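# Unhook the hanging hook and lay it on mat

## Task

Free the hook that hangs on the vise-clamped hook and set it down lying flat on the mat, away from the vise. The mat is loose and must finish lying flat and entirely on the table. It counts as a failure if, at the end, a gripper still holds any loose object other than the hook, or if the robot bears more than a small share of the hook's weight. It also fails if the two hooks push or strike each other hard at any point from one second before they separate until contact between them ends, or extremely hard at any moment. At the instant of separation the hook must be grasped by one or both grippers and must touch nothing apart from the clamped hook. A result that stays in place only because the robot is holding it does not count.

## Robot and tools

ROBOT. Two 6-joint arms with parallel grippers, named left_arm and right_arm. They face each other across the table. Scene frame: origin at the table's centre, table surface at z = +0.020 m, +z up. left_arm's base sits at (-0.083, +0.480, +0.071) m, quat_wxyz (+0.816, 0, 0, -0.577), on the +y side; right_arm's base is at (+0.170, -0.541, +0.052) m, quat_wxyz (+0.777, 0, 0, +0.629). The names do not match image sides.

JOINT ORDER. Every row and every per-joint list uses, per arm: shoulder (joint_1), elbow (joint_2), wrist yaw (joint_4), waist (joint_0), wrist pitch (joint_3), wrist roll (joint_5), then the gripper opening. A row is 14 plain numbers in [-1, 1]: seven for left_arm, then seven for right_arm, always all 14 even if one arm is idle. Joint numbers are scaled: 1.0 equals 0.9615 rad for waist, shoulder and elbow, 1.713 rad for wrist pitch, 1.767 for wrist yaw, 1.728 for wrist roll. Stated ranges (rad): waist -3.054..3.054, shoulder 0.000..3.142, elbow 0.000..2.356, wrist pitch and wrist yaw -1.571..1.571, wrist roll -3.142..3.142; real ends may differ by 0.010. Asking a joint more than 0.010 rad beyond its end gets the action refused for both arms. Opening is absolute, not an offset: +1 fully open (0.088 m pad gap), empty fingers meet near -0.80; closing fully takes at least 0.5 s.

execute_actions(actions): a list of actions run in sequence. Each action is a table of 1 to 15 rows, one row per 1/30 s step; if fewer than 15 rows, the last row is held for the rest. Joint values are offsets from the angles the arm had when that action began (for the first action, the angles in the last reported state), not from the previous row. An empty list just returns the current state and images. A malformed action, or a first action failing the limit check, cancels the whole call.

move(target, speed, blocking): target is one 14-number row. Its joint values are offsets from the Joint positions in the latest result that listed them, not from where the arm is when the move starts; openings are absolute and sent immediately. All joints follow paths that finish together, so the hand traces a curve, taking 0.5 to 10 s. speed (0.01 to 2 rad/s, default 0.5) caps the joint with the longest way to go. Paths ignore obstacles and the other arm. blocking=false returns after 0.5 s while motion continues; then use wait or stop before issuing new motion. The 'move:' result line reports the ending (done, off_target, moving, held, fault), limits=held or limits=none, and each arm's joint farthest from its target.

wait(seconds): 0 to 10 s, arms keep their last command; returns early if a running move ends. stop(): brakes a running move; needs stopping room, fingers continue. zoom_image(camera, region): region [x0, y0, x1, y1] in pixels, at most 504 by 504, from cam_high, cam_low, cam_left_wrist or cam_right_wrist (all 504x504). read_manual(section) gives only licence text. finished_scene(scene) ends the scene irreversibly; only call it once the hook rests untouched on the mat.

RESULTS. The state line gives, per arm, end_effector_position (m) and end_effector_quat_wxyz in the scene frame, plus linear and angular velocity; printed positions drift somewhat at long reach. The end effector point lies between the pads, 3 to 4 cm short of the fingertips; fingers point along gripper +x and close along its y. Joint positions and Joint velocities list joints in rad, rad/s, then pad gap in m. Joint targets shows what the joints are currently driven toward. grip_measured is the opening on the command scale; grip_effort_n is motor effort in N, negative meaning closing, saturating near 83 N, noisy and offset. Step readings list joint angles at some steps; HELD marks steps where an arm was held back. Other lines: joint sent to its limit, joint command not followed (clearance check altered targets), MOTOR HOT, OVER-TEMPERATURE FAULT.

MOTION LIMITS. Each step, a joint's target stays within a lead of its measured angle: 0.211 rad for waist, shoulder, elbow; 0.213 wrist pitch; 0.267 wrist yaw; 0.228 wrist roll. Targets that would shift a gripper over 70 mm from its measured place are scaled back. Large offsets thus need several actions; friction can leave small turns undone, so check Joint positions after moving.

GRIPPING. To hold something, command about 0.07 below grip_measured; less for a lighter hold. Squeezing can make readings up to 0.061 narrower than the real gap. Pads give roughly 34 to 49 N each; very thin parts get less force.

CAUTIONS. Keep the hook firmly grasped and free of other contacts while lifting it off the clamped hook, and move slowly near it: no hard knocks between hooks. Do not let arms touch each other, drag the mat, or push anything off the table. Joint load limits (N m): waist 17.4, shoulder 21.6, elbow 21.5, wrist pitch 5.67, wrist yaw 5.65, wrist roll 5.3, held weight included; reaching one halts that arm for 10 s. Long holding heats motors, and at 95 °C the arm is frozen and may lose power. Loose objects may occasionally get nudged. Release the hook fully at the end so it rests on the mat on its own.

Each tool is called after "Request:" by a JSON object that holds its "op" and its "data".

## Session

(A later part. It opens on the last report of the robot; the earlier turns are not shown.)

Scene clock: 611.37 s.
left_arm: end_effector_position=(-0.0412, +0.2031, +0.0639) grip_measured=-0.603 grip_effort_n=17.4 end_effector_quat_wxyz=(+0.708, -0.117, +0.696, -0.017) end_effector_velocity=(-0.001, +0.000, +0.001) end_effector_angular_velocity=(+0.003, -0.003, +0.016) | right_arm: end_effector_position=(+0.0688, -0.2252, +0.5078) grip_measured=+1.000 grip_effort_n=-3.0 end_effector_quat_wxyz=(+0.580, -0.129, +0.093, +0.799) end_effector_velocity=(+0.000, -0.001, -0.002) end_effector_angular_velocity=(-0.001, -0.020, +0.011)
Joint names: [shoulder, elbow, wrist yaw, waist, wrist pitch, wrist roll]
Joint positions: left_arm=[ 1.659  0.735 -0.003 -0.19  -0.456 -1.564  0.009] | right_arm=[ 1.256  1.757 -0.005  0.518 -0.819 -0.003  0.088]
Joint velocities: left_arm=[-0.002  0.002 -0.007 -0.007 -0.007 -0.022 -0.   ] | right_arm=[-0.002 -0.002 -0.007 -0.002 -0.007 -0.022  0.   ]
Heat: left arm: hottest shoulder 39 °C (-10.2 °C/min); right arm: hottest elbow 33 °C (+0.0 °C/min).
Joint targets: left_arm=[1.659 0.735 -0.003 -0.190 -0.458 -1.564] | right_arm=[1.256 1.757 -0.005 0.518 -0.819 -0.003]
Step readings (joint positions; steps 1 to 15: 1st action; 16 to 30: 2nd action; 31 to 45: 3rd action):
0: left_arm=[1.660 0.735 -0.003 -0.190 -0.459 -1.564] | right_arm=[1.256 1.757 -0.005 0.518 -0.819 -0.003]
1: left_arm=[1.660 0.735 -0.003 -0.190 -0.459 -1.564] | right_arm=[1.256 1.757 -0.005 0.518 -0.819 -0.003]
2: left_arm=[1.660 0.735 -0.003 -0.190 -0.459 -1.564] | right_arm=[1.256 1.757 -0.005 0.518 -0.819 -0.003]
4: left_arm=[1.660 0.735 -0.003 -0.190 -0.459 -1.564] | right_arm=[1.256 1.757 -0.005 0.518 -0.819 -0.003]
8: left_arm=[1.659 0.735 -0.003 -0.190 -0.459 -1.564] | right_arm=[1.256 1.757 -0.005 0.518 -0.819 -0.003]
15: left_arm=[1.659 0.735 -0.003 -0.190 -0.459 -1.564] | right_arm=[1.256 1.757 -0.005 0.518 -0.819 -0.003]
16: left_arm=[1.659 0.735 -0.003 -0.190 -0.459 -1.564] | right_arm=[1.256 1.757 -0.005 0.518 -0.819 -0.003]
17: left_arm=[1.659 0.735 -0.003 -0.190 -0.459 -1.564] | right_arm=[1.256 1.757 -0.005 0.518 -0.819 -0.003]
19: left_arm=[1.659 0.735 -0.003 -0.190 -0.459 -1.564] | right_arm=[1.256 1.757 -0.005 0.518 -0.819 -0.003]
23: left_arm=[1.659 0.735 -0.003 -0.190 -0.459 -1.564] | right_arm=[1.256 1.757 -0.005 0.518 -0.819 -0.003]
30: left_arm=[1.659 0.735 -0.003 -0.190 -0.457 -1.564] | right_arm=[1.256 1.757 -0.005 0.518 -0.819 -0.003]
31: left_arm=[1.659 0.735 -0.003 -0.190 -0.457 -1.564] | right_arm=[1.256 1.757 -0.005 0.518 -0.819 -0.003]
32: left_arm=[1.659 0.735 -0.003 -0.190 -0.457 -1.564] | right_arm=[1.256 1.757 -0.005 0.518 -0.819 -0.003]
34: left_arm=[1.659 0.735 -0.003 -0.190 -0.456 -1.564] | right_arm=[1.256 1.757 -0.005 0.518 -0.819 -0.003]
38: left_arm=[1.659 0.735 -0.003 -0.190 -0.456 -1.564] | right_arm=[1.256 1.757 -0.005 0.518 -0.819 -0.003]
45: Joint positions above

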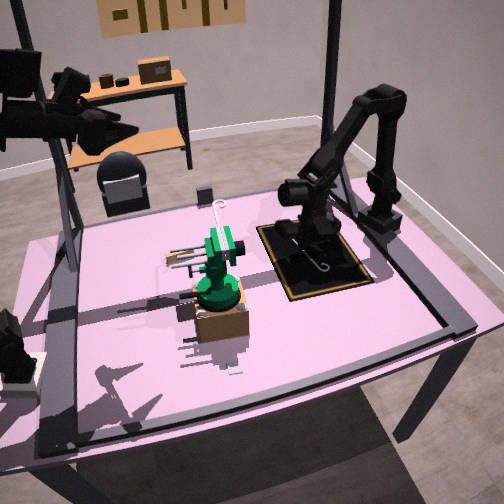

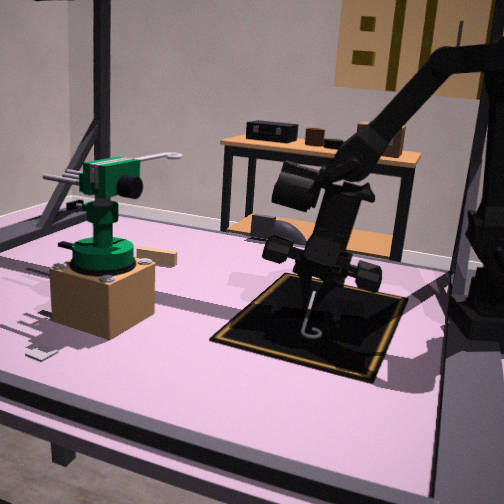

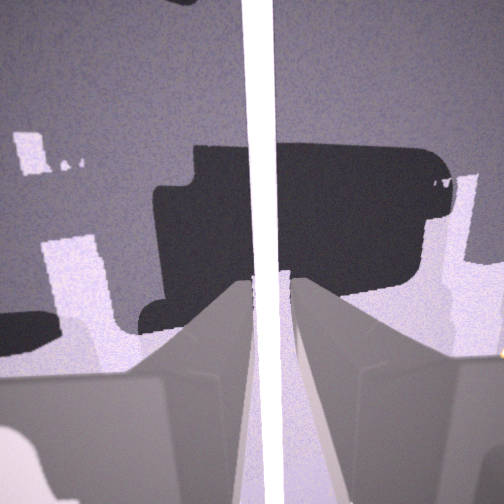

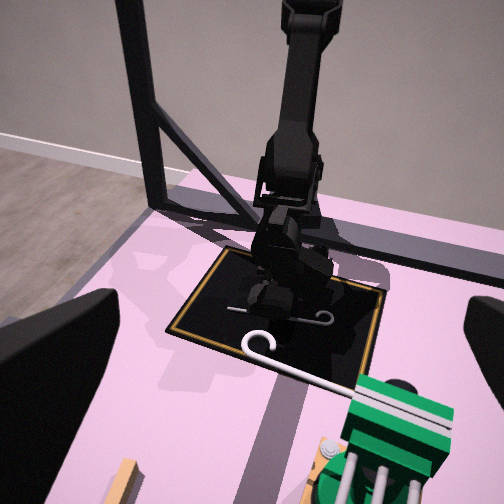

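Request:
{"op": "move", "data": {"target": [-0.11,0.10,0,0,-0.11,0,-0.3, 0,0,0,0,0,0,1], "speed": 0.3}}

Request:
{"op": "move", "data": {"target": [-0.6,0.1,0,0.15,0,0,0.5, 0,0,0,0,0,0,1], "speed": 0.9}}

Scene clock: 615.13 s.
left_arm: end_effector_position=(-0.0412, +0.2035, +0.1029) grip_measured=-0.303 grip_effort_n=16.0 end_effector_quat_wxyz=(+0.708, -0.116, +0.696, -0.016) end_effector_velocity=(-0.003, +0.001, +0.001) end_effector_angular_velocity=(+0.001, +0.009, -0.001) | right_arm: end_effector_position=(+0.0688, -0.2252, +0.5078) grip_measured=+1.000 grip_effort_n=-3.0 end_effector_quat_wxyz=(+0.580, -0.129, +0.093, +0.799) end_effector_velocity=(-0.000, -0.001, -0.004) end_effector_angular_velocity=(-0.014, +0.005, +0.002)
Joint names: [shoulder, elbow, wrist yaw, waist, wrist pitch, wrist roll]
Joint positions: left_arm=[ 1.563  0.821 -0.003 -0.19  -0.641 -1.564  0.024] | right_arm=[ 1.256  1.757 -0.005  0.518 -0.819 -0.003  0.088]
Joint velocities: left_arm=[-0.007 -0.002  0.007 -0.007 -0.007 -0.007 -0.   ] | right_arm=[-0.002 -0.007 -0.007 -0.002 -0.007  0.007  0.   ]
Heat: left arm: hottest shoulder 39 °C (-10.0 °C/min); right arm: hottest elbow 33 °C (+0.0 °C/min).
Joint targets: left_arm=[1.554 0.831 -0.003 -0.190 -0.644 -1.564] | right_arm=[1.256 1.757 -0.005 0.518 -0.819 -0.003]
move: done; limits=none; left_arm: farthest joint: the shoulder, 0.010 radians from its target (0.106 radians at the start); right_arm: farthest joint: the waist, 0.000 radians from its target (0.000 radians at the start)

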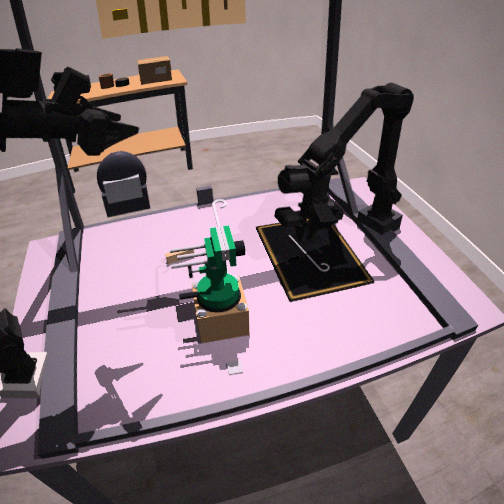

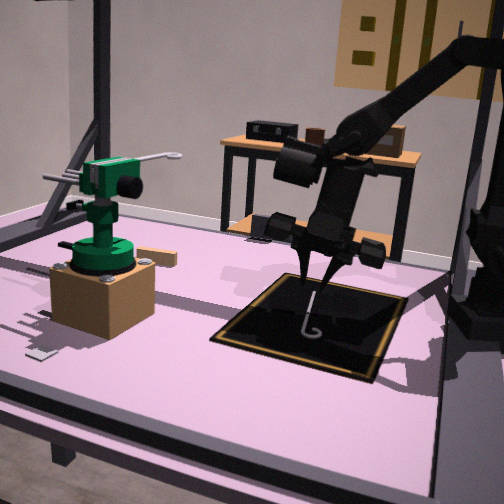

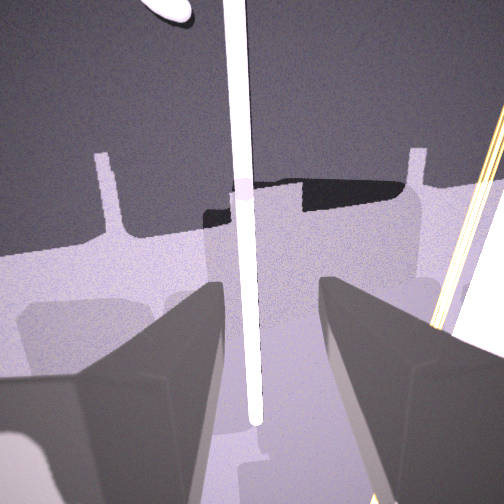

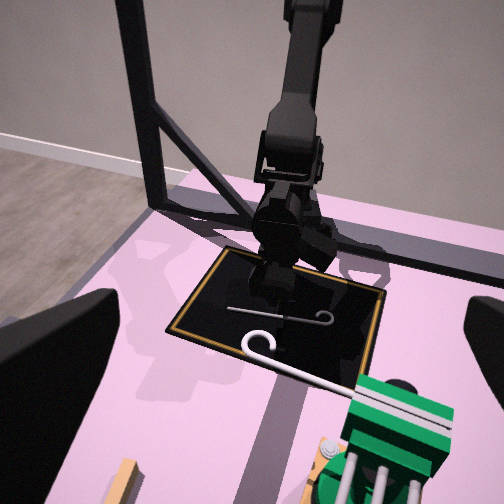

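Scene clock: 616.27 s.
left_arm: end_effector_position=(-0.0002, +0.2041, +0.2913) grip_measured=+0.497 grip_effort_n=16.0 end_effector_quat_wxyz=(+0.682, -0.379, +0.594, -0.196) end_effector_velocity=(+0.002, +0.001, +0.002) end_effector_angular_velocity=(-0.012, -0.003, +0.013) | right_arm: end_effector_position=(+0.0688, -0.2252, +0.5078) grip_measured=+1.000 grip_effort_n=-3.5 end_effector_quat_wxyz=(+0.580, -0.129, +0.093, +0.799) end_effector_velocity=(+0.003, -0.002, -0.000) end_effector_angular_velocity=(+0.001, -0.010, -0.007)
Joint names: [shoulder, elbow, wrist yaw, waist, wrist pitch, wrist roll]
Joint positions: left_arm=[ 0.992  0.911 -0.003 -0.049 -0.642 -1.564  0.063] | right_arm=[ 1.256  1.757 -0.005  0.518 -0.819 -0.003  0.088]
Joint velocities: left_arm=[-0.007 -0.002 -0.007  0.002  0.007 -0.007  0.   ] | right_arm=[-0.007 -0.002  0.007 -0.002 -0.007 -0.007  0.   ]
Heat: left arm: hottest shoulder 39 °C (-10.0 °C/min); right arm: hottest elbow 33 °C (+0.0 °C/min).
Joint targets: left_arm=[0.986 0.917 -0.003 -0.046 -0.642 -1.564] | right_arm=[1.256 1.757 -0.005 0.518 -0.819 -0.003]
move: done; limits=none; left_arm: farthest joint: the shoulder, 0.006 radians from its target (0.577 radians at the start); right_arm: farthest joint: the waist, 0.000 radians from its target (0.000 radians at the start)

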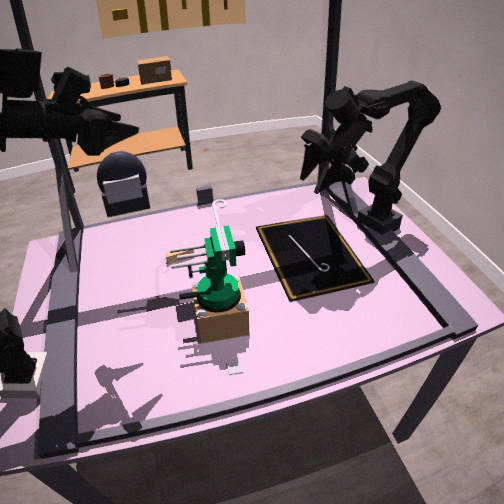

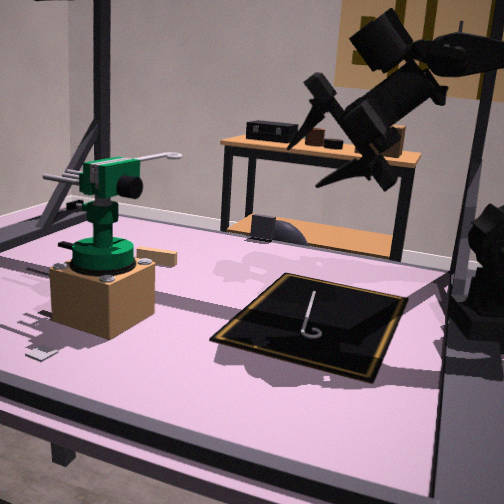

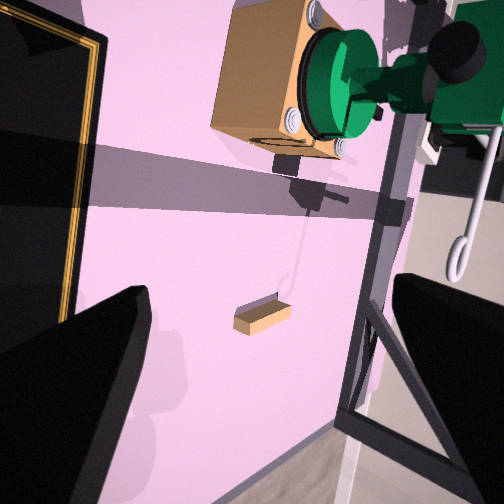

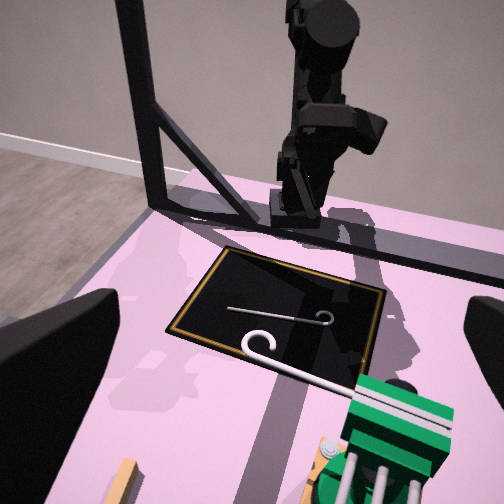

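Request:
{"op": "zoom_image", "data": {"camera": "cam_low", "region": [200,260,420,390]}}

Request:
{"op": "zoom_image", "data": {"camera": "cam_high", "region": [250,205,385,305]}}

Region (200, 260, 420, 390) of cam_low's 504x504 image, scaled by 2.291, with more detail than that image has; it fills the top 298 rows of this view, and the rest is white.

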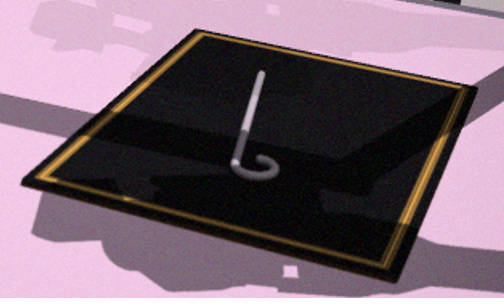

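Region (250, 205, 385, 305) of cam_high's 504x504 image, scaled by 3.733, with more detail than that image has; it fills the top 373 rows of this view, and the rest is white.

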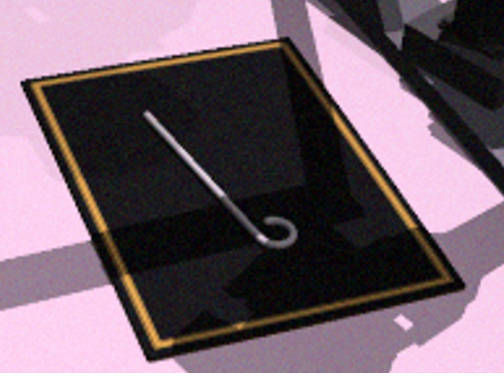

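Request:
{"op": "finished_scene", "data": {"scene": 1}}

The scene is finished: the task was done.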